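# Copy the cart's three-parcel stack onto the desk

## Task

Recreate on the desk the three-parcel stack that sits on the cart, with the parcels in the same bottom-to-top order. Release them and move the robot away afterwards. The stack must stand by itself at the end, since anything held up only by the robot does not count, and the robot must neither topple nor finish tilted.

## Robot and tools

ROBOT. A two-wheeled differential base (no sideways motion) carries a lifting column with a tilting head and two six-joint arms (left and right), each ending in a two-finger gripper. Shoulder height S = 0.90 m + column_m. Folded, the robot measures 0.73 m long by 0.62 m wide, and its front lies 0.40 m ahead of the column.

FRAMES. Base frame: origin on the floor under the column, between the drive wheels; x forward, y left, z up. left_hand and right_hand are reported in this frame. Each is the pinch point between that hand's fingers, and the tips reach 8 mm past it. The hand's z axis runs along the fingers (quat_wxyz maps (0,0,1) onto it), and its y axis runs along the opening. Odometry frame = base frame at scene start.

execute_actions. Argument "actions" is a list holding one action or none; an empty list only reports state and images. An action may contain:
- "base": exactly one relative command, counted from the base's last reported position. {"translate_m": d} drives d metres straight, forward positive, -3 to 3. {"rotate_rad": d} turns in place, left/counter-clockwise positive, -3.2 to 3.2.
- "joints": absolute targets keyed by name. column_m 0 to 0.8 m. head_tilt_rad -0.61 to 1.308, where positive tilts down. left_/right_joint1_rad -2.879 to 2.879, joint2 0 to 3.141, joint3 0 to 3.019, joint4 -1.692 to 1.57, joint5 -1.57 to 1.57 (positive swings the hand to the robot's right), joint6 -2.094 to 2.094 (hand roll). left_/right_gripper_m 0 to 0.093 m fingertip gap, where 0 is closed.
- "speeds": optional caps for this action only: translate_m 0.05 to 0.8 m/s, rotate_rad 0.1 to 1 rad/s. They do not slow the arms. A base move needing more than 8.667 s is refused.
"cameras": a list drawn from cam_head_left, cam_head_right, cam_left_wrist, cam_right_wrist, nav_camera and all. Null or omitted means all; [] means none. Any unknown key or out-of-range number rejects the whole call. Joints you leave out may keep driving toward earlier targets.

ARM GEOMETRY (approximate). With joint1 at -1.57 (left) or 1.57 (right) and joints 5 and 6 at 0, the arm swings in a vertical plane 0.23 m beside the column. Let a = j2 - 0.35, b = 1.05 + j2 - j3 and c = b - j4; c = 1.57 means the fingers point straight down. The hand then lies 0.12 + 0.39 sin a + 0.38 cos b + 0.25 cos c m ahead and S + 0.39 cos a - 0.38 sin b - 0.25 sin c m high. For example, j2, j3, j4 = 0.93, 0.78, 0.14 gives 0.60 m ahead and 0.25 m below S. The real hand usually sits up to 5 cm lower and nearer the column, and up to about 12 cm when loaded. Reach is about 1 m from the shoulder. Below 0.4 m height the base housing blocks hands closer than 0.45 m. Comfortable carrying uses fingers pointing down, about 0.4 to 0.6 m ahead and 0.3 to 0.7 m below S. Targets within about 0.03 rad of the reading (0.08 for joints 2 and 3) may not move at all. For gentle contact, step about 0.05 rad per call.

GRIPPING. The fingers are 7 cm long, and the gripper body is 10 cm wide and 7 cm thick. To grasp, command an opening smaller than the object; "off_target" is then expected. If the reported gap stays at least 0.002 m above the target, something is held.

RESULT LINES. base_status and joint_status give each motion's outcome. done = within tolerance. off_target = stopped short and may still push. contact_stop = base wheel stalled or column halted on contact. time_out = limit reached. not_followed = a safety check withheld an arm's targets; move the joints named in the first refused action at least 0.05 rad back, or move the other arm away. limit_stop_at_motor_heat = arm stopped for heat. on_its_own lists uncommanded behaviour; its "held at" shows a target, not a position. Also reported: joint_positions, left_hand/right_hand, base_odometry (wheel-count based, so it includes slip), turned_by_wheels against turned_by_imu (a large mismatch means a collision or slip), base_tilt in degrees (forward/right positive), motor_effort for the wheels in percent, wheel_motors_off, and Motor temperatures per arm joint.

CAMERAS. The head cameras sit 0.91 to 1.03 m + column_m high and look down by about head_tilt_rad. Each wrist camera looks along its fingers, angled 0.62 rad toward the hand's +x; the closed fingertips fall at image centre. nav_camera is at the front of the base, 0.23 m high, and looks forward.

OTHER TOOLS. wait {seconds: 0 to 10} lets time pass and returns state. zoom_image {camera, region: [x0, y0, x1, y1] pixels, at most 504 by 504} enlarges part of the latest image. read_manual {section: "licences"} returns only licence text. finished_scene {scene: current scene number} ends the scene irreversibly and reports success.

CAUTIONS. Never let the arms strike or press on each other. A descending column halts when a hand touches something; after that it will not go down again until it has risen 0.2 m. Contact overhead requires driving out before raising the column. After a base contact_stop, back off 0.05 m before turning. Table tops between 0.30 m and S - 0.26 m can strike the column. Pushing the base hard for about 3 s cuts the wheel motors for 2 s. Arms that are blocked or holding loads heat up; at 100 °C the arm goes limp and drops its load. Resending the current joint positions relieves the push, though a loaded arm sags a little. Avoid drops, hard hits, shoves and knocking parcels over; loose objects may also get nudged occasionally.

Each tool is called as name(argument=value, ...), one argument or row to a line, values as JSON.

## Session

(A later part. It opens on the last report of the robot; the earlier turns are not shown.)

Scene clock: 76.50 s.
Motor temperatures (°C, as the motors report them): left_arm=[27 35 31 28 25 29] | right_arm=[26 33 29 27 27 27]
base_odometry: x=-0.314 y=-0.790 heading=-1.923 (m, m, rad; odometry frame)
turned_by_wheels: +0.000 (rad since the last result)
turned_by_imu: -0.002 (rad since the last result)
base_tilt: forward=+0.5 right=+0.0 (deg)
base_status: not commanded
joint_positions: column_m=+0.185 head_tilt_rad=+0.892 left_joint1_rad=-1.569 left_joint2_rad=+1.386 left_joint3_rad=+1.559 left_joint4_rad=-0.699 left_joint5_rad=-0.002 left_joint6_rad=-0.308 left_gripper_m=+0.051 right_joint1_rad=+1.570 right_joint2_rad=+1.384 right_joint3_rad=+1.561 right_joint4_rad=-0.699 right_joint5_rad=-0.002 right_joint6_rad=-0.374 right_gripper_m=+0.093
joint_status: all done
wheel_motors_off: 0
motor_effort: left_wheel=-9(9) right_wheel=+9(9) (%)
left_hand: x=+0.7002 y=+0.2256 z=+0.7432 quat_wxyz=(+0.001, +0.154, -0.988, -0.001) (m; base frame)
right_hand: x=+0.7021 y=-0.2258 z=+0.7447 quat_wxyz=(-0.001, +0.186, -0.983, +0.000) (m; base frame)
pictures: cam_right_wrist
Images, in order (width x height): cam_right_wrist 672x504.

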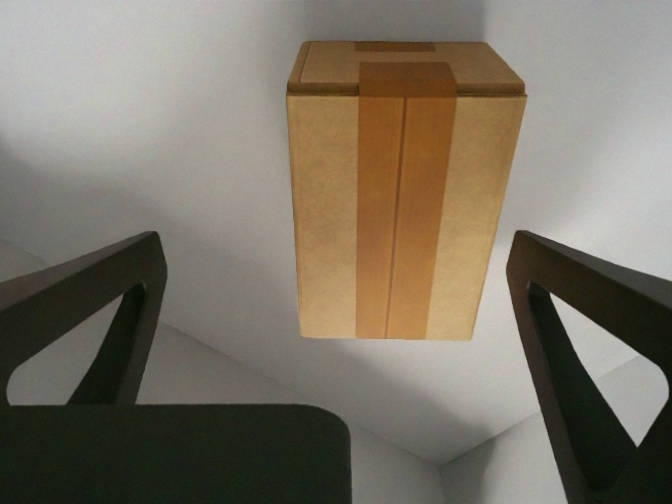

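execute_actions(
  actions=[
    {"base":{"rotate_rad":-0.036},"joints":{"right_joint6_rad":-0.42}},
  ],
  cameras=[],
)

execute_actions(
  actions=[
    {"joints":{"column_m":0.135}},
  ],
  cameras=["cam_right_wrist"],
)

execute_actions(
  actions=[
    {"joints":{"right_gripper_m":0.03}},
  ],
  cameras=[],
)

execute_actions(
  actions=[
    {"joints":{"column_m":0.29}},
  ],
  cameras=[],
)

execute_actions(
  actions=[
    {"base":{"rotate_rad":-2.0},"joints":{"column_m":0.55,"head_tilt_rad":0.7,"left_joint6_rad":-0.99}},
  ],
  cameras=["nav_camera","cam_head_right","cam_right_wrist"],
)

Scene clock: 84.07 s.
Motor temperatures (°C, as the motors report them): left_arm=[27 36 31 28 25 29] | right_arm=[26 33 29 27 27 27]
base_odometry: x=-0.314 y=-0.790 heading=-1.957 (m, m, rad; odometry frame)
turned_by_wheels: -0.034 (rad since the last result)
turned_by_imu: -0.036 (rad since the last result)
base_tilt: forward=+0.4 right=+0.0 (deg)
base_status: done
joint_positions: column_m=+0.185 head_tilt_rad=+0.892 left_joint1_rad=-1.571 left_joint2_rad=+1.386 left_joint3_rad=+1.559 left_joint4_rad=-0.699 left_joint5_rad=-0.002 left_joint6_rad=-0.308 left_gripper_m=+0.051 right_joint1_rad=+1.569 right_joint2_rad=+1.384 right_joint3_rad=+1.561 right_joint4_rad=-0.699 right_joint5_rad=-0.002 right_joint6_rad=-0.411 right_gripper_m=+0.093
joint_status: all done
wheel_motors_off: 0
motor_effort: left_wheel=+8(11) right_wheel=-7(16) (%)
left_hand: x=+0.7002 y=+0.2247 z=+0.7432 quat_wxyz=(+0.001, +0.153, -0.988, -0.001) (m; base frame)
right_hand: x=+0.7021 y=-0.2260 z=+0.7447 quat_wxyz=(-0.001, +0.204, -0.979, +0.000) (m; base frame)
pictures: none
No camera images: the call's "cameras" was empty. Leave "cameras" out to get every camera's image.

Scene clock: 85.30 s.
Motor temperatures (°C, as the motors report them): left_arm=[27 36 31 28 25 29] | right_arm=[26 33 29 27 27 27]
base_odometry: x=-0.314 y=-0.790 heading=-1.957 (m, m, rad; odometry frame)
turned_by_wheels: +0.000 (rad since the last result)
turned_by_imu: +0.000 (rad since the last result)
base_tilt: forward=+0.5 right=+0.0 (deg)
base_status: not commanded
joint_positions: column_m=+0.135 head_tilt_rad=+0.892 left_joint1_rad=-1.571 left_joint2_rad=+1.386 left_joint3_rad=+1.559 left_joint4_rad=-0.699 left_joint5_rad=-0.002 left_joint6_rad=-0.308 left_gripper_m=+0.051 right_joint1_rad=+1.569 right_joint2_rad=+1.385 right_joint3_rad=+1.561 right_joint4_rad=-0.699 right_joint5_rad=-0.002 right_joint6_rad=-0.411 right_gripper_m=+0.093
joint_status: all done
wheel_motors_off: 0
motor_effort: left_wheel=+10(10) right_wheel=-9(9) (%)
left_hand: x=+0.7002 y=+0.2247 z=+0.6932 quat_wxyz=(+0.001, +0.153, -0.988, -0.001) (m; base frame)
right_hand: x=+0.7020 y=-0.2260 z=+0.6945 quat_wxyz=(-0.001, +0.204, -0.979, +0.000) (m; base frame)
pictures: cam_right_wrist
Images, in order (width x height): cam_right_wrist 672x504.

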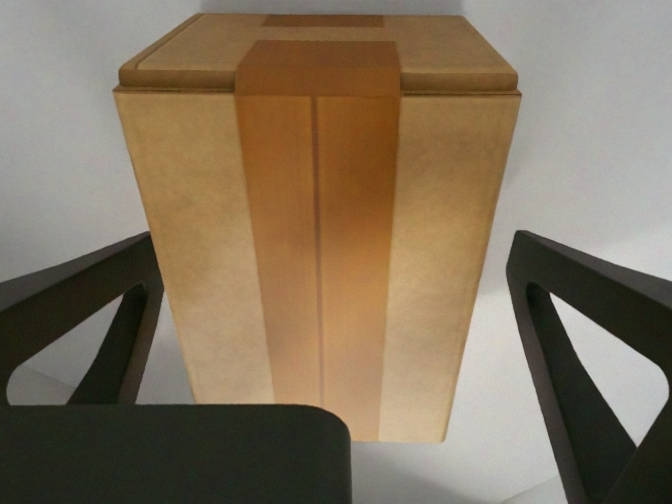

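Scene clock: 85.93 s.
Motor temperatures (°C, as the motors report them): left_arm=[27 36 31 28 25 29] | right_arm=[26 33 29 27 27 27]
base_odometry: x=-0.314 y=-0.790 heading=-1.957 (m, m, rad; odometry frame)
turned_by_wheels: +0.000 (rad since the last result)
turned_by_imu: +0.000 (rad since the last result)
base_tilt: forward=+0.4 right=+0.0 (deg)
base_status: not commanded
joint_positions: column_m=+0.135 head_tilt_rad=+0.892 left_joint1_rad=-1.571 left_joint2_rad=+1.386 left_joint3_rad=+1.559 left_joint4_rad=-0.699 left_joint5_rad=-0.002 left_joint6_rad=-0.308 left_gripper_m=+0.051 right_joint1_rad=+1.569 right_joint2_rad=+1.385 right_joint3_rad=+1.561 right_joint4_rad=-0.699 right_joint5_rad=-0.002 right_joint6_rad=-0.411 right_gripper_m=+0.059
joint_status: right_gripper_m off_target (ended at +0.059, target +0.030)
wheel_motors_off: 0
motor_effort: left_wheel=+10(10) right_wheel=-9(9) (%)
left_hand: x=+0.7002 y=+0.2247 z=+0.6932 quat_wxyz=(+0.001, +0.153, -0.988, -0.001) (m; base frame)
right_hand: x=+0.7020 y=-0.2260 z=+0.6945 quat_wxyz=(-0.001, +0.204, -0.979, +0.000) (m; base frame)
pictures: none
No camera images: the call's "cameras" was empty. Leave "cameras" out to get every camera's image.

Scene clock: 88.57 s.
Motor temperatures (°C, as the motors report them): left_arm=[27 36 31 28 25 29] | right_arm=[26 33 29 27 27 27]
base_odometry: x=-0.314 y=-0.790 heading=-1.957 (m, m, rad; odometry frame)
turned_by_wheels: +0.000 (rad since the last result)
turned_by_imu: -0.001 (rad since the last result)
base_tilt: forward=+0.3 right=+0.0 (deg)
base_status: not commanded
joint_positions: column_m=+0.290 head_tilt_rad=+0.892 left_joint1_rad=-1.571 left_joint2_rad=+1.386 left_joint3_rad=+1.559 left_joint4_rad=-0.699 left_joint5_rad=-0.002 left_joint6_rad=-0.308 left_gripper_m=+0.051 right_joint1_rad=+1.569 right_joint2_rad=+1.388 right_joint3_rad=+1.561 right_joint4_rad=-0.699 right_joint5_rad=-0.002 right_joint6_rad=-0.411 right_gripper_m=+0.059
joint_status: all done
wheel_motors_off: 0
motor_effort: left_wheel=+11(11) right_wheel=-10(10) (%)
left_hand: x=+0.7000 y=+0.2247 z=+0.8479 quat_wxyz=(+0.001, +0.153, -0.988, -0.001) (m; base frame)
right_hand: x=+0.7008 y=-0.2260 z=+0.8474 quat_wxyz=(+0.001, +0.204, -0.979, -0.001) (m; base frame)
pictures: none
No camera images: the call's "cameras" was empty. Leave "cameras" out to get every camera's image.

Scene clock: 92.57 s.
Motor temperatures (°C, as the motors report them): left_arm=[27 36 31 28 25 29] | right_arm=[26 33 29 27 27 27]
base_odometry: x=-0.314 y=-0.789 heading=+2.328 (m, m, rad; odometry frame)
turned_by_wheels: -1.998 (rad since the last result)
turned_by_imu: -1.973 (rad since the last result)
base_tilt: forward=+0.5 right=+0.0 (deg)
base_status: done
joint_positions: column_m=+0.550 head_tilt_rad=+0.717 left_joint1_rad=-1.570 left_joint2_rad=+1.387 left_joint3_rad=+1.559 left_joint4_rad=-0.699 left_joint5_rad=-0.002 left_joint6_rad=-0.983 left_gripper_m=+0.051 right_joint1_rad=+1.570 right_joint2_rad=+1.389 right_joint3_rad=+1.561 right_joint4_rad=-0.699 right_joint5_rad=-0.002 right_joint6_rad=-0.411 right_gripper_m=+0.059
joint_status: all done
wheel_motors_off: 0
motor_effort: left_wheel=+7(63) right_wheel=-8(80) (%)
left_hand: x=+0.6997 y=+0.2254 z=+1.1075 quat_wxyz=(+0.001, +0.472, -0.882, -0.002) (m; base frame)
right_hand: x=+0.7005 y=-0.2258 z=+1.1069 quat_wxyz=(+0.001, +0.204, -0.979, -0.001) (m; base frame)
pictures: cam_head_right, cam_right_wrist, nav_camera
Images, in order (width x height): cam_head_right 672x504, cam_right_wrist 672x504, nav_camera 672x504.

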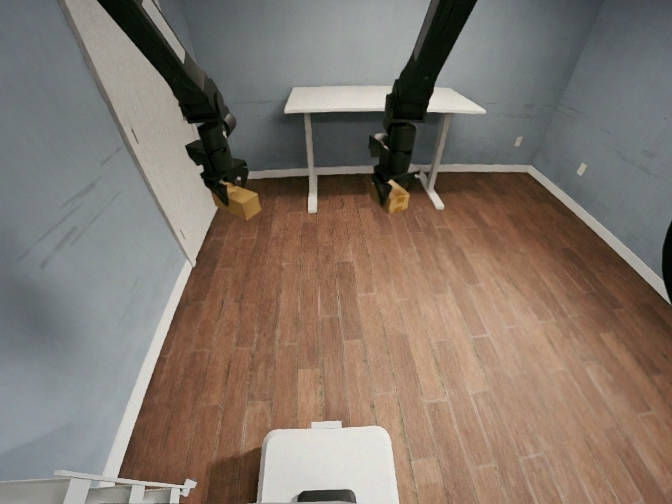

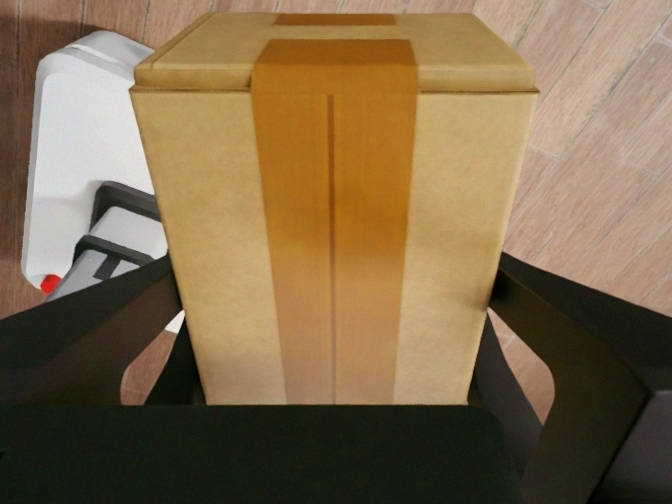

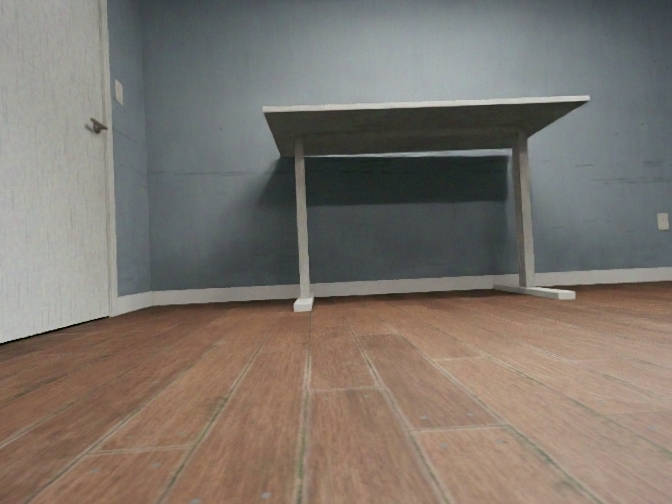

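execute_actions(
  actions=[
    {"base":{"translate_m":1.6},"joints":{"column_m":0.58}},
  ],
  cameras=[],
)

execute_actions(
  actions=[
    {"base":{"rotate_rad":0.25}},
  ],
  cameras=["cam_left_wrist","cam_head_right","cam_right_wrist"],
)

Scene clock: 101.53 s.
Motor temperatures (°C, as the motors report them): left_arm=[27 36 31 28 25 29] | right_arm=[26 33 29 27 27 27]
base_odometry: x=-1.412 y=+0.375 heading=+2.326 (m, m, rad; odometry frame)
turned_by_wheels: -0.002 (rad since the last result)
turned_by_imu: -0.002 (rad since the last result)
base_tilt: forward=+0.5 right=+0.0 (deg)
base_status: done
joint_positions: column_m=+0.580 head_tilt_rad=+0.716 left_joint1_rad=-1.570 left_joint2_rad=+1.387 left_joint3_rad=+1.556 left_joint4_rad=-0.699 left_joint5_rad=-0.002 left_joint6_rad=-0.983 left_gripper_m=+0.051 right_joint1_rad=+1.570 right_joint2_rad=+1.390 right_joint3_rad=+1.559 right_joint4_rad=-0.699 right_joint5_rad=-0.002 right_joint6_rad=-0.411 right_gripper_m=+0.059
joint_status: all done
wheel_motors_off: 0
motor_effort: left_wheel=-2(60) right_wheel=+2(79) (%)
left_hand: x=+0.6985 y=+0.2254 z=+1.1370 quat_wxyz=(+0.002, +0.472, -0.882, -0.002) (m; base frame)
right_hand: x=+0.6988 y=-0.2258 z=+1.1359 quat_wxyz=(+0.003, +0.204, -0.979, -0.001) (m; base frame)
pictures: none
No camera images: the call's "cameras" was empty. Leave "cameras" out to get every camera's image.

Scene clock: 103.07 s.
Motor temperatures (°C, as the motors report them): left_arm=[27 36 31 28 25 29] | right_arm=[26 33 29 27 27 27]
base_odometry: x=-1.412 y=+0.375 heading=+2.574 (m, m, rad; odometry frame)
turned_by_wheels: +0.248 (rad since the last result)
turned_by_imu: +0.238 (rad since the last result)
base_tilt: forward=+0.5 right=+0.0 (deg)
base_status: done
joint_positions: column_m=+0.580 head_tilt_rad=+0.716 left_joint1_rad=-1.569 left_joint2_rad=+1.387 left_joint3_rad=+1.556 left_joint4_rad=-0.699 left_joint5_rad=-0.002 left_joint6_rad=-0.983 left_gripper_m=+0.051 right_joint1_rad=+1.570 right_joint2_rad=+1.390 right_joint3_rad=+1.559 right_joint4_rad=-0.699 right_joint5_rad=-0.002 right_joint6_rad=-0.411 right_gripper_m=+0.059
joint_status: not commanded
wheel_motors_off: 0
motor_effort: left_wheel=-1(73) right_wheel=+0(66) (%)
left_hand: x=+0.6985 y=+0.2256 z=+1.1370 quat_wxyz=(+0.002, +0.472, -0.881, -0.002) (m; base frame)
right_hand: x=+0.6988 y=-0.2259 z=+1.1359 quat_wxyz=(+0.003, +0.204, -0.979, -0.001) (m; base frame)
pictures: cam_head_right, cam_left_wrist, cam_right_wrist
Images, in order (width x height): cam_head_right 672x504, cam_left_wrist 672x504, cam_right_wrist 672x504.

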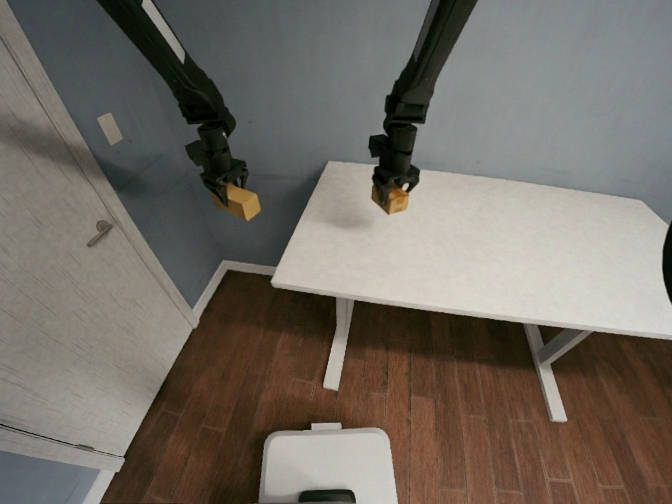

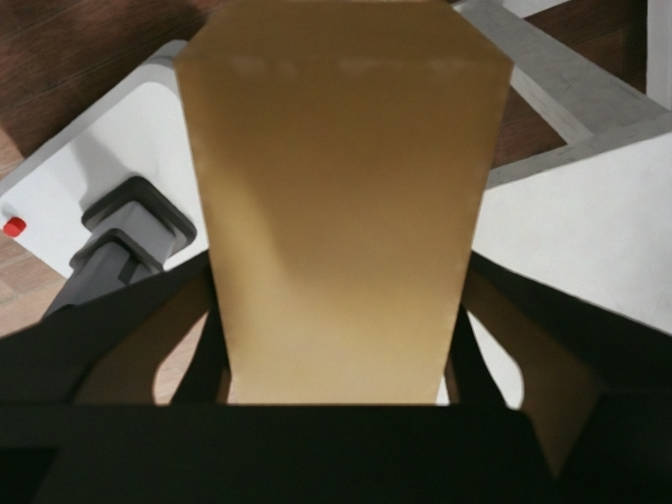

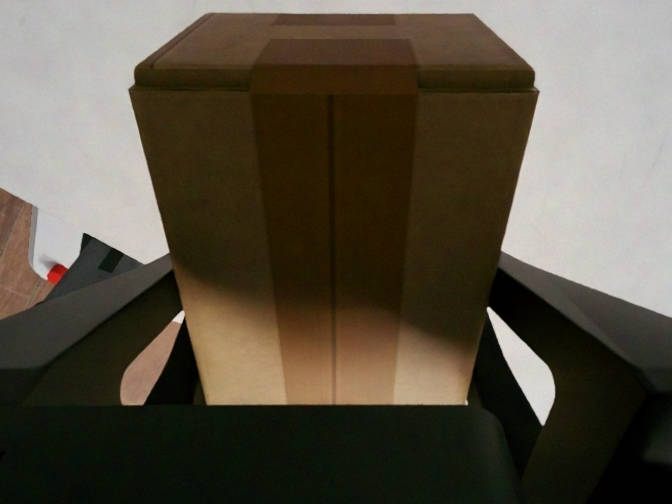

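execute_actions(
  actions=[
    {"joints":{"column_m":0.5,"left_joint6_rad":0.2}},
  ],
  cameras=["cam_head_right","cam_right_wrist"],
)

execute_actions(
  actions=[
    {"joints":{"column_m":0.48}},
  ],
  cameras=["cam_head_right","cam_right_wrist"],
)

Scene clock: 108.73 s.
Motor temperatures (°C, as the motors report them): left_arm=[27 36 31 28 25 29] | right_arm=[26 34 29 27 27 27]
base_odometry: x=-1.412 y=+0.375 heading=+2.573 (m, m, rad; odometry frame)
turned_by_wheels: +0.000 (rad since the last result)
turned_by_imu: -0.002 (rad since the last result)
base_tilt: forward=+0.5 right=+0.0 (deg)
base_status: not commanded
joint_positions: column_m=+0.500 head_tilt_rad=+0.716 left_joint1_rad=-1.569 left_joint2_rad=+1.387 left_joint3_rad=+1.556 left_joint4_rad=-0.699 left_joint5_rad=-0.002 left_joint6_rad=+0.193 left_gripper_m=+0.051 right_joint1_rad=+1.570 right_joint2_rad=+1.390 right_joint3_rad=+1.559 right_joint4_rad=-0.699 right_joint5_rad=-0.002 right_joint6_rad=-0.411 right_gripper_m=+0.059
joint_status: all done
wheel_motors_off: 0
motor_effort: left_wheel=-4(4) right_wheel=+3(4) (%)
left_hand: x=+0.6985 y=+0.2256 z=+1.0571 quat_wxyz=(+0.003, -0.096, -0.995, -0.001) (m; base frame)
right_hand: x=+0.6987 y=-0.2259 z=+1.0558 quat_wxyz=(+0.003, +0.204, -0.979, -0.001) (m; base frame)
pictures: cam_head_right, cam_right_wrist
Images, in order (width x height): cam_head_right 672x504, cam_right_wrist 672x504.

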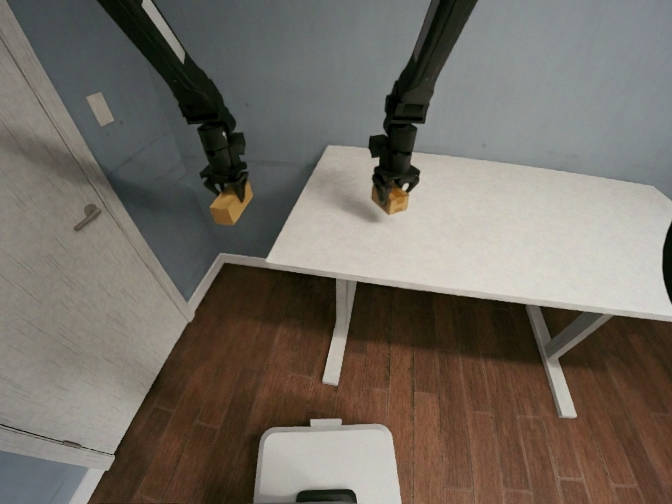

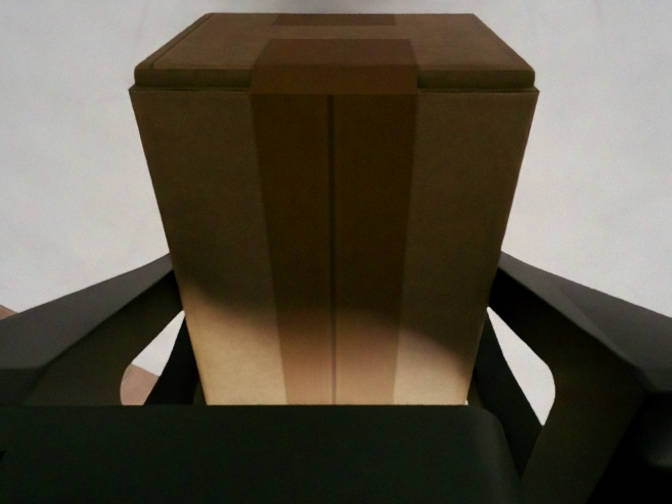

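Scene clock: 109.57 s.
Motor temperatures (°C, as the motors report them): left_arm=[27 36 31 28 25 29] | right_arm=[26 34 29 27 27 27]
base_odometry: x=-1.412 y=+0.375 heading=+2.573 (m, m, rad; odometry frame)
turned_by_wheels: +0.000 (rad since the last result)
turned_by_imu: +0.000 (rad since the last result)
base_tilt: forward=+0.5 right=+0.0 (deg)
base_status: not commanded
joint_positions: column_m=+0.480 head_tilt_rad=+0.716 left_joint1_rad=-1.569 left_joint2_rad=+1.387 left_joint3_rad=+1.556 left_joint4_rad=-0.699 left_joint5_rad=-0.002 left_joint6_rad=+0.193 left_gripper_m=+0.051 right_joint1_rad=+1.570 right_joint2_rad=+1.391 right_joint3_rad=+1.559 right_joint4_rad=-0.699 right_joint5_rad=-0.002 right_joint6_rad=-0.411 right_gripper_m=+0.059
joint_status: all done
wheel_motors_off: 0
motor_effort: left_wheel=-3(4) right_wheel=+4(4) (%)
left_hand: x=+0.6983 y=+0.2256 z=+1.0369 quat_wxyz=(+0.003, -0.096, -0.995, -0.001) (m; base frame)
right_hand: x=+0.6983 y=-0.2259 z=+1.0351 quat_wxyz=(+0.004, +0.204, -0.979, -0.001) (m; base frame)
pictures: cam_head_right, cam_right_wrist
Images, in order (width x height): cam_head_right 672x504, cam_right_wrist 672x504.

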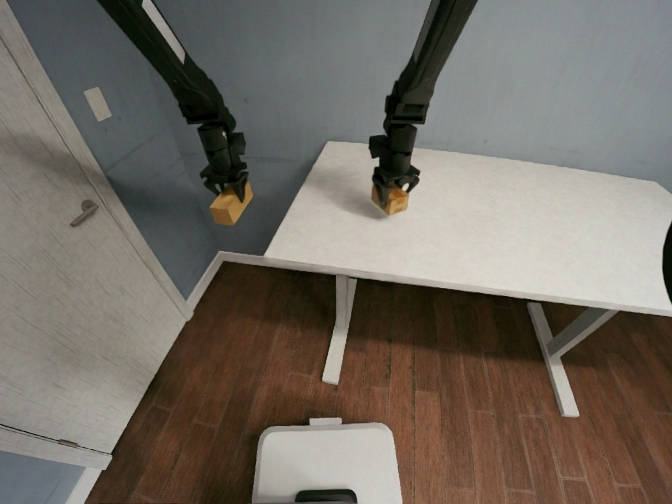

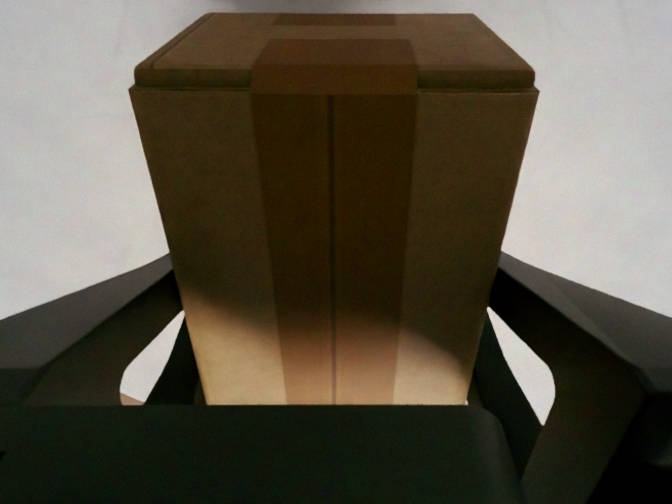

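execute_actions(
  actions=[
    {"joints":{"column_m":0.465}},
  ],
  cameras=["cam_right_wrist"],
)

execute_actions(
  actions=[
    {"joints":{"column_m":0.455}},
  ],
  cameras=["cam_head_left","cam_right_wrist"],
)

zoom_image(
  camera="cam_head_left",
  region=[370,160,470,240],
)

Scene clock: 118.23 s.
Motor temperatures (°C, as the motors report them): left_arm=[27 36 31 28 25 29] | right_arm=[26 34 29 27 27 27]
base_odometry: x=-1.412 y=+0.375 heading=+2.573 (m, m, rad; odometry frame)
turned_by_wheels: +0.000 (rad since the last result)
turned_by_imu: -0.002 (rad since the last result)
base_tilt: forward=+0.6 right=-0.1 (deg)
base_status: not commanded
joint_positions: column_m=+0.465 head_tilt_rad=+0.716 left_joint1_rad=-1.569 left_joint2_rad=+1.387 left_joint3_rad=+1.556 left_joint4_rad=-0.699 left_joint5_rad=-0.002 left_joint6_rad=+0.193 left_gripper_m=+0.051 right_joint1_rad=+1.570 right_joint2_rad=+1.392 right_joint3_rad=+1.559 right_joint4_rad=-0.699 right_joint5_rad=-0.002 right_joint6_rad=-0.411 right_gripper_m=+0.059
joint_status: all done
wheel_motors_off: 0
motor_effort: left_wheel=-4(4) right_wheel=+4(5) (%)
left_hand: x=+0.6982 y=+0.2256 z=+1.0217 quat_wxyz=(+0.003, -0.096, -0.995, -0.001) (m; base frame)
right_hand: x=+0.6980 y=-0.2259 z=+1.0197 quat_wxyz=(+0.004, +0.204, -0.979, -0.001) (m; base frame)
pictures: cam_right_wrist
Images, in order (width x height): cam_right_wrist 672x504.

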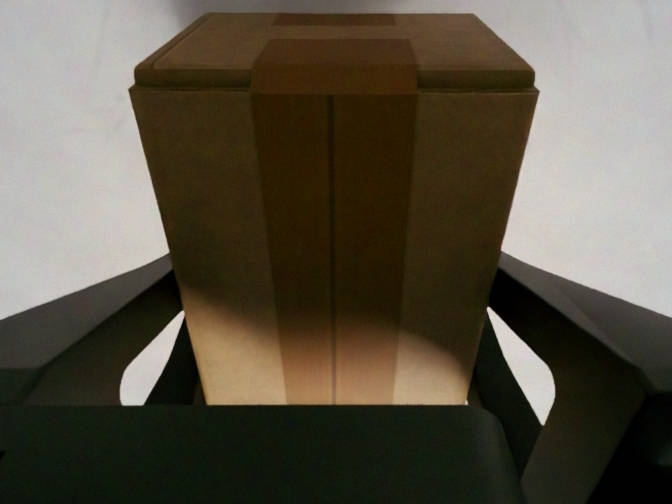

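Scene clock: 118.93 s.
Motor temperatures (°C, as the motors report them): left_arm=[27 36 31 28 25 29] | right_arm=[26 34 29 27 27 27]
base_odometry: x=-1.412 y=+0.375 heading=+2.573 (m, m, rad; odometry frame)
turned_by_wheels: +0.000 (rad since the last result)
turned_by_imu: +0.000 (rad since the last result)
base_tilt: forward=+0.4 right=+0.0 (deg)
base_status: not commanded
joint_positions: column_m=+0.455 head_tilt_rad=+0.716 left_joint1_rad=-1.569 left_joint2_rad=+1.387 left_joint3_rad=+1.556 left_joint4_rad=-0.699 left_joint5_rad=-0.002 left_joint6_rad=+0.193 left_gripper_m=+0.051 right_joint1_rad=+1.570 right_joint2_rad=+1.392 right_joint3_rad=+1.559 right_joint4_rad=-0.699 right_joint5_rad=-0.002 right_joint6_rad=-0.411 right_gripper_m=+0.059
joint_status: all done
wheel_motors_off: 0
motor_effort: left_wheel=-4(4) right_wheel=+4(4) (%)
left_hand: x=+0.6982 y=+0.2256 z=+1.0117 quat_wxyz=(+0.003, -0.096, -0.995, -0.001) (m; base frame)
right_hand: x=+0.6979 y=-0.2259 z=+1.0094 quat_wxyz=(+0.004, +0.204, -0.979, -0.001) (m; base frame)
pictures: cam_head_left, cam_right_wrist
Images, in order (width x height): cam_head_left 672x504, cam_right_wrist 672x504.

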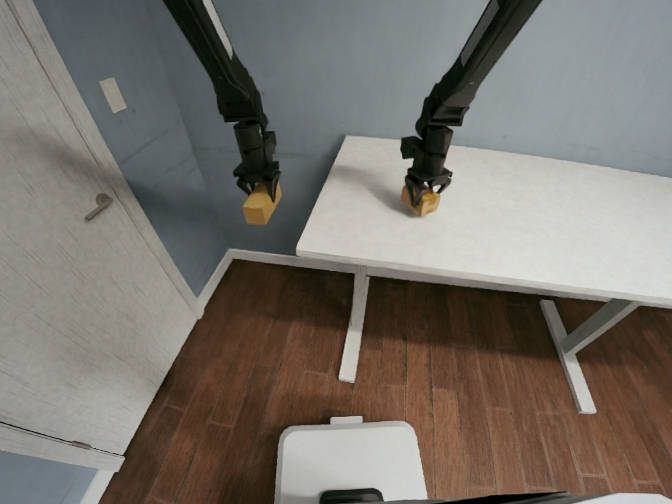

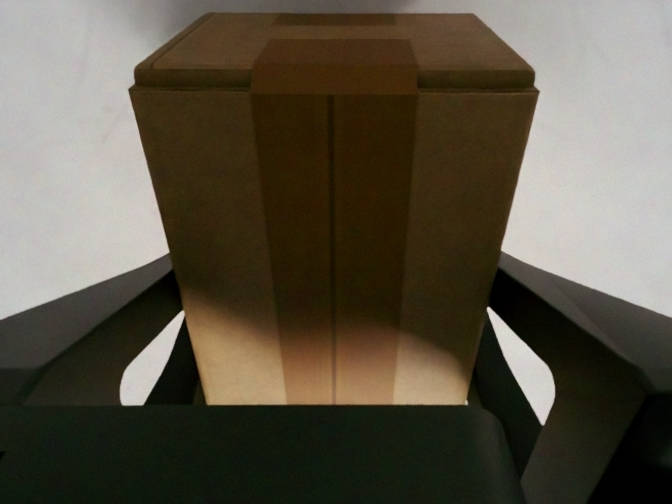

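Region (370, 160, 470, 240) of cam_head_left's 672x504 image, scaled by 5.040, with more detail than that image has; it fills the top 403 rows of this view, and the rest is white.

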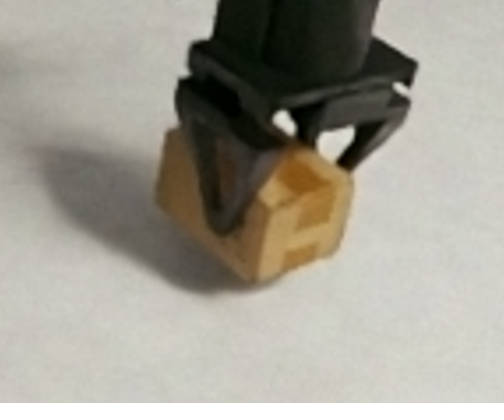

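execute_actions(
  actions=[
    {"joints":{"column_m":0.443}},
  ],
  cameras=["cam_right_wrist"],
)

execute_actions(
  actions=[
    {"joints":{"column_m":0.436}},
  ],
  cameras=["cam_right_wrist"],
)

Scene clock: 127.97 s.
Motor temperatures (°C, as the motors report them): left_arm=[27 36 31 28 25 29] | right_arm=[26 34 29 27 27 27]
base_odometry: x=-1.412 y=+0.375 heading=+2.573 (m, m, rad; odometry frame)
turned_by_wheels: +0.000 (rad since the last result)
turned_by_imu: -0.002 (rad since the last result)
base_tilt: forward=+0.4 right=+0.0 (deg)
base_status: not commanded
joint_positions: column_m=+0.443 head_tilt_rad=+0.716 left_joint1_rad=-1.569 left_joint2_rad=+1.387 left_joint3_rad=+1.556 left_joint4_rad=-0.699 left_joint5_rad=-0.002 left_joint6_rad=+0.193 left_gripper_m=+0.051 right_joint1_rad=+1.570 right_joint2_rad=+1.393 right_joint3_rad=+1.559 right_joint4_rad=-0.699 right_joint5_rad=-0.002 right_joint6_rad=-0.411 right_gripper_m=+0.059
joint_status: all done
wheel_motors_off: 0
motor_effort: left_wheel=-5(4) right_wheel=+4(4) (%)
left_hand: x=+0.6982 y=+0.2256 z=+0.9997 quat_wxyz=(+0.003, -0.096, -0.995, -0.001) (m; base frame)
right_hand: x=+0.6978 y=-0.2259 z=+0.9972 quat_wxyz=(+0.004, +0.204, -0.979, -0.001) (m; base frame)
pictures: cam_right_wrist
Images, in order (width x height): cam_right_wrist 672x504.

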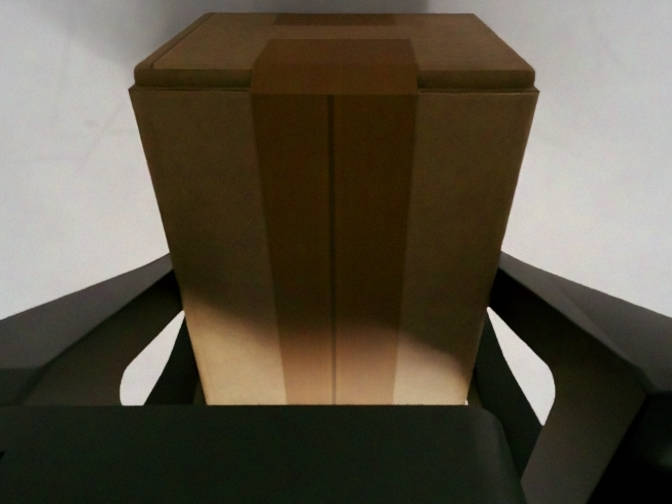

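Scene clock: 128.60 s.
Motor temperatures (°C, as the motors report them): left_arm=[27 36 31 28 25 29] | right_arm=[26 34 29 27 27 27]
base_odometry: x=-1.412 y=+0.375 heading=+2.573 (m, m, rad; odometry frame)
turned_by_wheels: +0.000 (rad since the last result)
turned_by_imu: +0.000 (rad since the last result)
base_tilt: forward=+0.5 right=+0.0 (deg)
base_status: not commanded
joint_positions: column_m=+0.436 head_tilt_rad=+0.716 left_joint1_rad=-1.569 left_joint2_rad=+1.387 left_joint3_rad=+1.556 left_joint4_rad=-0.699 left_joint5_rad=-0.002 left_joint6_rad=+0.193 left_gripper_m=+0.051 right_joint1_rad=+1.570 right_joint2_rad=+1.393 right_joint3_rad=+1.559 right_joint4_rad=-0.699 right_joint5_rad=-0.002 right_joint6_rad=-0.411 right_gripper_m=+0.059
joint_status: all done
wheel_motors_off: 0
motor_effort: left_wheel=-4(5) right_wheel=+4(4) (%)
left_hand: x=+0.6982 y=+0.2256 z=+0.9927 quat_wxyz=(+0.003, -0.096, -0.995, -0.001) (m; base frame)
right_hand: x=+0.6978 y=-0.2259 z=+0.9902 quat_wxyz=(+0.004, +0.204, -0.979, -0.001) (m; base frame)
pictures: cam_right_wrist
Images, in order (width x height): cam_right_wrist 672x504.

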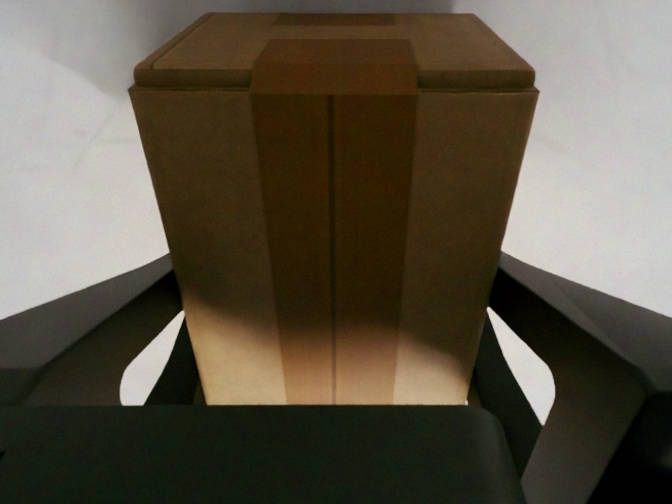

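execute_actions(
  actions=[
    {"joints":{"column_m":0.43}},
  ],
  cameras=[],
)

execute_actions(
  actions=[
    {"joints":{"right_gripper_m":0.093}},
  ],
  cameras=[],
)

execute_actions(
  actions=[
    {"joints":{"column_m":0.495}},
  ],
  cameras=[],
)

execute_actions(
  actions=[
    {"base":{"rotate_rad":-0.583},"joints":{"left_joint6_rad":-1.0}},
  ],
  cameras=["cam_left_wrist","cam_head_left"],
)

zoom_image(
  camera="cam_head_left",
  region=[200,150,330,260],
)

Scene clock: 135.77 s.
Motor temperatures (°C, as the motors report them): left_arm=[27 36 32 28 25 29] | right_arm=[26 34 30 27 27 27]
base_odometry: x=-1.412 y=+0.375 heading=+2.573 (m, m, rad; odometry frame)
turned_by_wheels: +0.000 (rad since the last result)
turned_by_imu: -0.001 (rad since the last result)
base_tilt: forward=+0.5 right=+0.0 (deg)
base_status: not commanded
joint_positions: column_m=+0.430 head_tilt_rad=+0.716 left_joint1_rad=-1.569 left_joint2_rad=+1.387 left_joint3_rad=+1.556 left_joint4_rad=-0.699 left_joint5_rad=-0.002 left_joint6_rad=+0.193 left_gripper_m=+0.051 right_joint1_rad=+1.570 right_joint2_rad=+1.393 right_joint3_rad=+1.559 right_joint4_rad=-0.699 right_joint5_rad=-0.002 right_joint6_rad=-0.411 right_gripper_m=+0.059
joint_status: all done
wheel_motors_off: 0
motor_effort: left_wheel=-4(4) right_wheel=+4(5) (%)
left_hand: x=+0.6982 y=+0.2256 z=+0.9867 quat_wxyz=(+0.003, -0.096, -0.995, -0.001) (m; base frame)
right_hand: x=+0.6978 y=-0.2259 z=+0.9843 quat_wxyz=(+0.004, +0.204, -0.979, -0.001) (m; base frame)
pictures: none
No camera images: the call's "cameras" was empty. Leave "cameras" out to get every camera's image.

Scene clock: 136.40 s.
Motor temperatures (°C, as the motors report them): left_arm=[27 36 32 28 25 29] | right_arm=[26 34 30 27 27 27]
base_odometry: x=-1.412 y=+0.375 heading=+2.573 (m, m, rad; odometry frame)
turned_by_wheels: +0.000 (rad since the last result)
turned_by_imu: +0.000 (rad since the last result)
base_tilt: forward=+0.5 right=+0.0 (deg)
base_status: not commanded
joint_positions: column_m=+0.430 head_tilt_rad=+0.716 left_joint1_rad=-1.569 left_joint2_rad=+1.387 left_joint3_rad=+1.556 left_joint4_rad=-0.699 left_joint5_rad=-0.002 left_joint6_rad=+0.193 left_gripper_m=+0.051 right_joint1_rad=+1.570 right_joint2_rad=+1.393 right_joint3_rad=+1.559 right_joint4_rad=-0.699 right_joint5_rad=-0.002 right_joint6_rad=-0.411 right_gripper_m=+0.093
joint_status: all done
wheel_motors_off: 0
motor_effort: left_wheel=-4(5) right_wheel=+4(4) (%)
left_hand: x=+0.6982 y=+0.2256 z=+0.9867 quat_wxyz=(+0.003, -0.096, -0.995, -0.001) (m; base frame)
right_hand: x=+0.6978 y=-0.2259 z=+0.9843 quat_wxyz=(+0.004, +0.204, -0.979, -0.001) (m; base frame)
pictures: none
No camera images: the call's "cameras" was empty. Leave "cameras" out to get every camera's image.

Scene clock: 137.83 s.
Motor temperatures (°C, as the motors report them): left_arm=[27 36 32 28 25 29] | right_arm=[26 34 30 27 27 27]
base_odometry: x=-1.412 y=+0.375 heading=+2.573 (m, m, rad; odometry frame)
turned_by_wheels: +0.000 (rad since the last result)
turned_by_imu: -0.001 (rad since the last result)
base_tilt: forward=+0.4 right=-0.1 (deg)
base_status: not commanded
joint_positions: column_m=+0.495 head_tilt_rad=+0.716 left_joint1_rad=-1.569 left_joint2_rad=+1.387 left_joint3_rad=+1.556 left_joint4_rad=-0.699 left_joint5_rad=-0.002 left_joint6_rad=+0.193 left_gripper_m=+0.051 right_joint1_rad=+1.570 right_joint2_rad=+1.393 right_joint3_rad=+1.559 right_joint4_rad=-0.699 right_joint5_rad=-0.002 right_joint6_rad=-0.411 right_gripper_m=+0.093
joint_status: all done
wheel_motors_off: 0
motor_effort: left_wheel=-4(4) right_wheel=+4(4) (%)
left_hand: x=+0.6982 y=+0.2256 z=+1.0516 quat_wxyz=(+0.003, -0.096, -0.995, -0.001) (m; base frame)
right_hand: x=+0.6978 y=-0.2259 z=+1.0491 quat_wxyz=(+0.004, +0.204, -0.979, -0.001) (m; base frame)
pictures: none
No camera images: the call's "cameras" was empty. Leave "cameras" out to get every camera's image.

Scene clock: 140.03 s.
Motor temperatures (°C, as the motors report them): left_arm=[27 36 32 28 25 29] | right_arm=[26 34 30 27 27 27]
base_odometry: x=-1.412 y=+0.375 heading=+1.992 (m, m, rad; odometry frame)
turned_by_wheels: -0.581 (rad since the last result)
turned_by_imu: -0.560 (rad since the last result)
base_tilt: forward=+0.5 right=+0.0 (deg)
base_status: done
joint_positions: column_m=+0.495 head_tilt_rad=+0.716 left_joint1_rad=-1.569 left_joint2_rad=+1.387 left_joint3_rad=+1.556 left_joint4_rad=-0.699 left_joint5_rad=-0.002 left_joint6_rad=-0.992 left_gripper_m=+0.051 right_joint1_rad=+1.570 right_joint2_rad=+1.393 right_joint3_rad=+1.559 right_joint4_rad=-0.699 right_joint5_rad=-0.002 right_joint6_rad=-0.411 right_gripper_m=+0.093
joint_status: all done
wheel_motors_off: 0
motor_effort: left_wheel=+3(75) right_wheel=-4(67) (%)
left_hand: x=+0.6982 y=+0.2256 z=+1.0516 quat_wxyz=(+0.002, +0.476, -0.879, -0.003) (m; base frame)
right_hand: x=+0.6978 y=-0.2259 z=+1.0491 quat_wxyz=(+0.004, +0.204, -0.979, -0.001) (m; base frame)
pictures: cam_head_left, cam_left_wrist
Images, in order (width x height): cam_head_left 672x504, cam_left_wrist 672x504.

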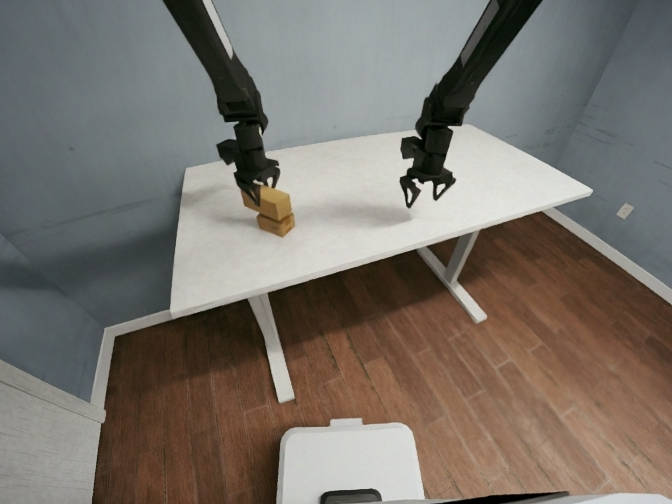

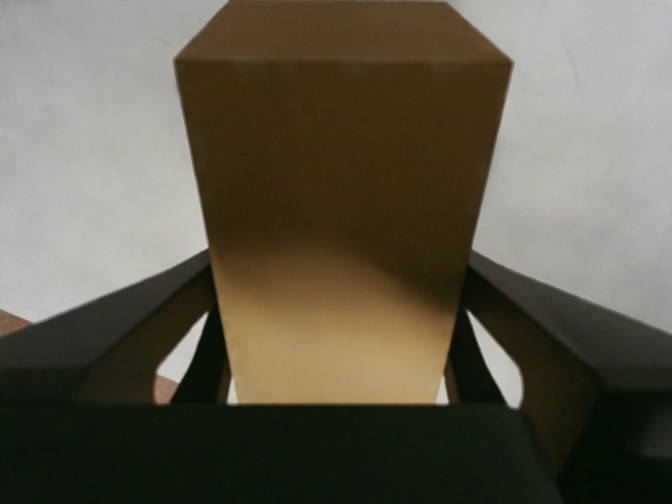

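Region (200, 150, 330, 260) of cam_head_left's 672x504 image, scaled by 3.877, with more detail than that image has; it fills the top 426 rows of this view, and the rest is white.

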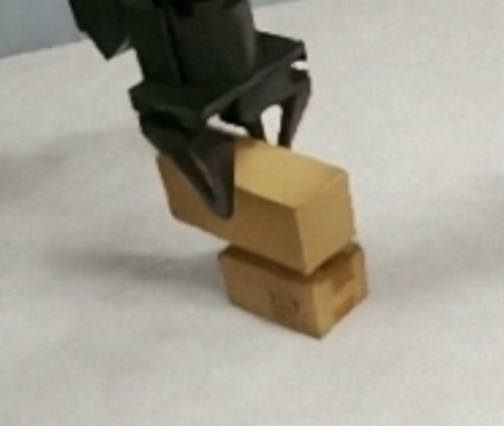

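execute_actions(
  actions=[
    {"base":{"rotate_rad":-0.024}},
  ],
  cameras=[],
)

execute_actions(
  actions=[
    {"base":{"translate_m":-0.009}},
  ],
  cameras=[],
)

execute_actions(
  actions=[
    {"joints":{"column_m":0.473}},
  ],
  cameras=[],
)

execute_actions(
  actions=[
    {"joints":{"left_gripper_m":0.093}},
  ],
  cameras=[],
)

execute_actions(
  actions=[
    {"joints":{"column_m":0.53}},
  ],
  cameras=["cam_left_wrist","cam_head_left"],
)

Scene clock: 147.73 s.
Motor temperatures (°C, as the motors report them): left_arm=[27 37 32 28 25 29] | right_arm=[26 34 30 27 27 27]
base_odometry: x=-1.413 y=+0.376 heading=+1.970 (m, m, rad; odometry frame)
turned_by_wheels: -0.022 (rad since the last result)
turned_by_imu: -0.023 (rad since the last result)
base_tilt: forward=+0.5 right=+0.0 (deg)
base_status: done
joint_positions: column_m=+0.495 head_tilt_rad=+0.716 left_joint1_rad=-1.571 left_joint2_rad=+1.387 left_joint3_rad=+1.556 left_joint4_rad=-0.699 left_joint5_rad=-0.001 left_joint6_rad=-0.993 left_gripper_m=+0.051 right_joint1_rad=+1.569 right_joint2_rad=+1.393 right_joint3_rad=+1.559 right_joint4_rad=-0.699 right_joint5_rad=-0.002 right_joint6_rad=-0.411 right_gripper_m=+0.093
joint_status: not commanded
wheel_motors_off: 0
motor_effort: left_wheel=+3(26) right_wheel=-5(44) (%)
left_hand: x=+0.6982 y=+0.2248 z=+1.0516 quat_wxyz=(+0.003, +0.476, -0.879, -0.002) (m; base frame)
right_hand: x=+0.6978 y=-0.2261 z=+1.0491 quat_wxyz=(+0.004, +0.204, -0.979, -0.001) (m; base frame)
pictures: none
No camera images: the call's "cameras" was empty. Leave "cameras" out to get every camera's image.

Scene clock: 148.47 s.
Motor temperatures (°C, as the motors report them): left_arm=[27 37 32 28 25 29] | right_arm=[26 34 30 27 27 27]
base_odometry: x=-1.409 y=+0.368 heading=+1.971 (m, m, rad; odometry frame)
turned_by_wheels: +0.001 (rad since the last result)
turned_by_imu: +0.000 (rad since the last result)
base_tilt: forward=+0.4 right=+0.1 (deg)
base_status: done
joint_positions: column_m=+0.495 head_tilt_rad=+0.716 left_joint1_rad=-1.571 left_joint2_rad=+1.388 left_joint3_rad=+1.554 left_joint4_rad=-0.700 left_joint5_rad=-0.001 left_joint6_rad=-0.993 left_gripper_m=+0.051 right_joint1_rad=+1.569 right_joint2_rad=+1.393 right_joint3_rad=+1.557 right_joint4_rad=-0.699 right_joint5_rad=-0.002 right_joint6_rad=-0.411 right_gripper_m=+0.093
joint_status: not commanded
wheel_motors_off: 0
motor_effort: left_wheel=+0(45) right_wheel=-3(81) (%)
left_hand: x=+0.6968 y=+0.2248 z=+1.0509 quat_wxyz=(+0.004, +0.476, -0.879, -0.003) (m; base frame)
right_hand: x=+0.6968 y=-0.2261 z=+1.0487 quat_wxyz=(+0.005, +0.204, -0.979, -0.001) (m; base frame)
pictures: none
No camera images: the call's "cameras" was empty. Leave "cameras" out to get every camera's image.

Scene clock: 149.33 s.
Motor temperatures (°C, as the motors report them): left_arm=[27 37 32 28 25 29] | right_arm=[26 34 30 27 27 27]
base_odometry: x=-1.409 y=+0.368 heading=+1.971 (m, m, rad; odometry frame)
turned_by_wheels: +0.000 (rad since the last result)
turned_by_imu: +0.000 (rad since the last result)
base_tilt: forward=+0.5 right=-0.1 (deg)
base_status: not commanded
joint_positions: column_m=+0.473 head_tilt_rad=+0.716 left_joint1_rad=-1.571 left_joint2_rad=+1.388 left_joint3_rad=+1.554 left_joint4_rad=-0.700 left_joint5_rad=-0.001 left_joint6_rad=-0.993 left_gripper_m=+0.051 right_joint1_rad=+1.569 right_joint2_rad=+1.392 right_joint3_rad=+1.557 right_joint4_rad=-0.699 right_joint5_rad=-0.002 right_joint6_rad=-0.411 right_gripper_m=+0.093
joint_status: all done
wheel_motors_off: 0
motor_effort: left_wheel=+0(2) right_wheel=-6(6) (%)
left_hand: x=+0.6967 y=+0.2248 z=+1.0288 quat_wxyz=(+0.004, +0.476, -0.879, -0.003) (m; base frame)
right_hand: x=+0.6970 y=-0.2261 z=+1.0271 quat_wxyz=(+0.005, +0.204, -0.979, -0.001) (m; base frame)
pictures: none
No camera images: the call's "cameras" was empty. Leave "cameras" out to get every camera's image.

Scene clock: 149.97 s.
Motor temperatures (°C, as the motors report them): left_arm=[27 37 32 28 25 29] | right_arm=[26 34 30 27 27 27]
base_odometry: x=-1.409 y=+0.368 heading=+1.971 (m, m, rad; odometry frame)
turned_by_wheels: +0.000 (rad since the last result)
turned_by_imu: +0.000 (rad since the last result)
base_tilt: forward=+0.5 right=-0.1 (deg)
base_status: not commanded
joint_positions: column_m=+0.473 head_tilt_rad=+0.716 left_joint1_rad=-1.571 left_joint2_rad=+1.388 left_joint3_rad=+1.554 left_joint4_rad=-0.700 left_joint5_rad=-0.001 left_joint6_rad=-0.993 left_gripper_m=+0.093 right_joint1_rad=+1.569 right_joint2_rad=+1.392 right_joint3_rad=+1.557 right_joint4_rad=-0.699 right_joint5_rad=-0.002 right_joint6_rad=-0.411 right_gripper_m=+0.093
joint_status: all done
wheel_motors_off: 0
motor_effort: left_wheel=+0(0) right_wheel=-6(6) (%)
left_hand: x=+0.6967 y=+0.2248 z=+1.0288 quat_wxyz=(+0.004, +0.476, -0.879, -0.003) (m; base frame)
right_hand: x=+0.6970 y=-0.2261 z=+1.0271 quat_wxyz=(+0.005, +0.204, -0.979, -0.001) (m; base frame)
pictures: none
No camera images: the call's "cameras" was empty. Leave "cameras" out to get every camera's image.

Scene clock: 151.30 s.
Motor temperatures (°C, as the motors report them): left_arm=[27 37 32 28 25 29] | right_arm=[26 34 30 27 27 27]
base_odometry: x=-1.409 y=+0.368 heading=+1.971 (m, m, rad; odometry frame)
turned_by_wheels: +0.000 (rad since the last result)
turned_by_imu: -0.001 (rad since the last result)
base_tilt: forward=+0.5 right=-0.1 (deg)
base_status: not commanded
joint_positions: column_m=+0.530 head_tilt_rad=+0.716 left_joint1_rad=-1.571 left_joint2_rad=+1.388 left_joint3_rad=+1.554 left_joint4_rad=-0.700 left_joint5_rad=-0.001 left_joint6_rad=-0.993 left_gripper_m=+0.093 right_joint1_rad=+1.569 right_joint2_rad=+1.392 right_joint3_rad=+1.557 right_joint4_rad=-0.699 right_joint5_rad=-0.002 right_joint6_rad=-0.411 right_gripper_m=+0.093
joint_status: all done
wheel_motors_off: 0
motor_effort: left_wheel=+1(1) right_wheel=-7(8) (%)
left_hand: x=+0.6967 y=+0.2248 z=+1.0857 quat_wxyz=(+0.004, +0.476, -0.879, -0.003) (m; base frame)
right_hand: x=+0.6970 y=-0.2261 z=+1.0839 quat_wxyz=(+0.005, +0.204, -0.979, -0.001) (m; base frame)
pictures: cam_head_left, cam_left_wrist
Images, in order (width x height): cam_head_left 672x504, cam_left_wrist 672x504.

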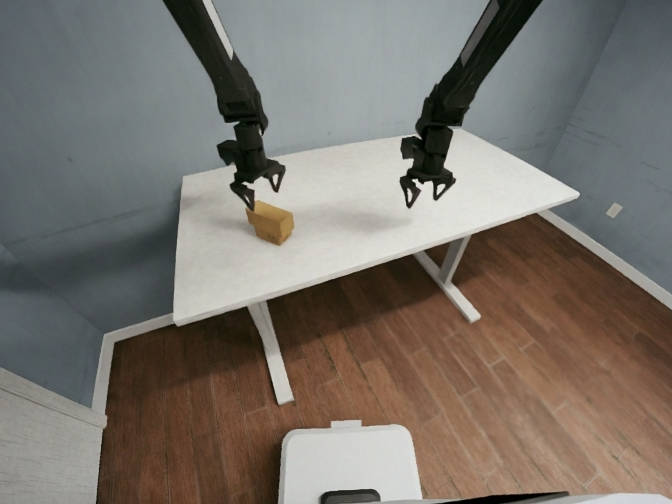

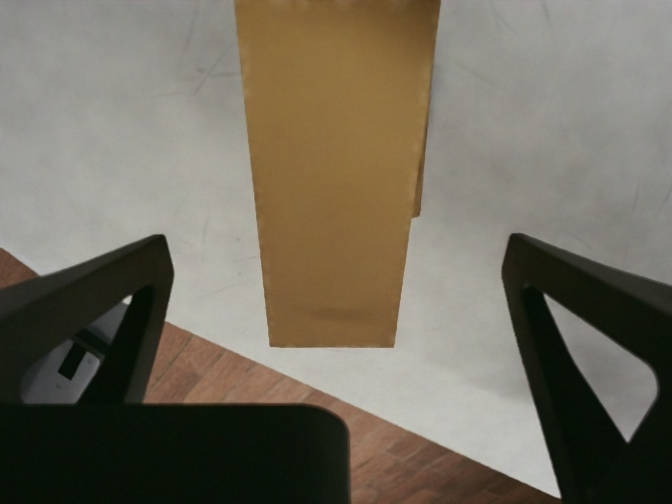

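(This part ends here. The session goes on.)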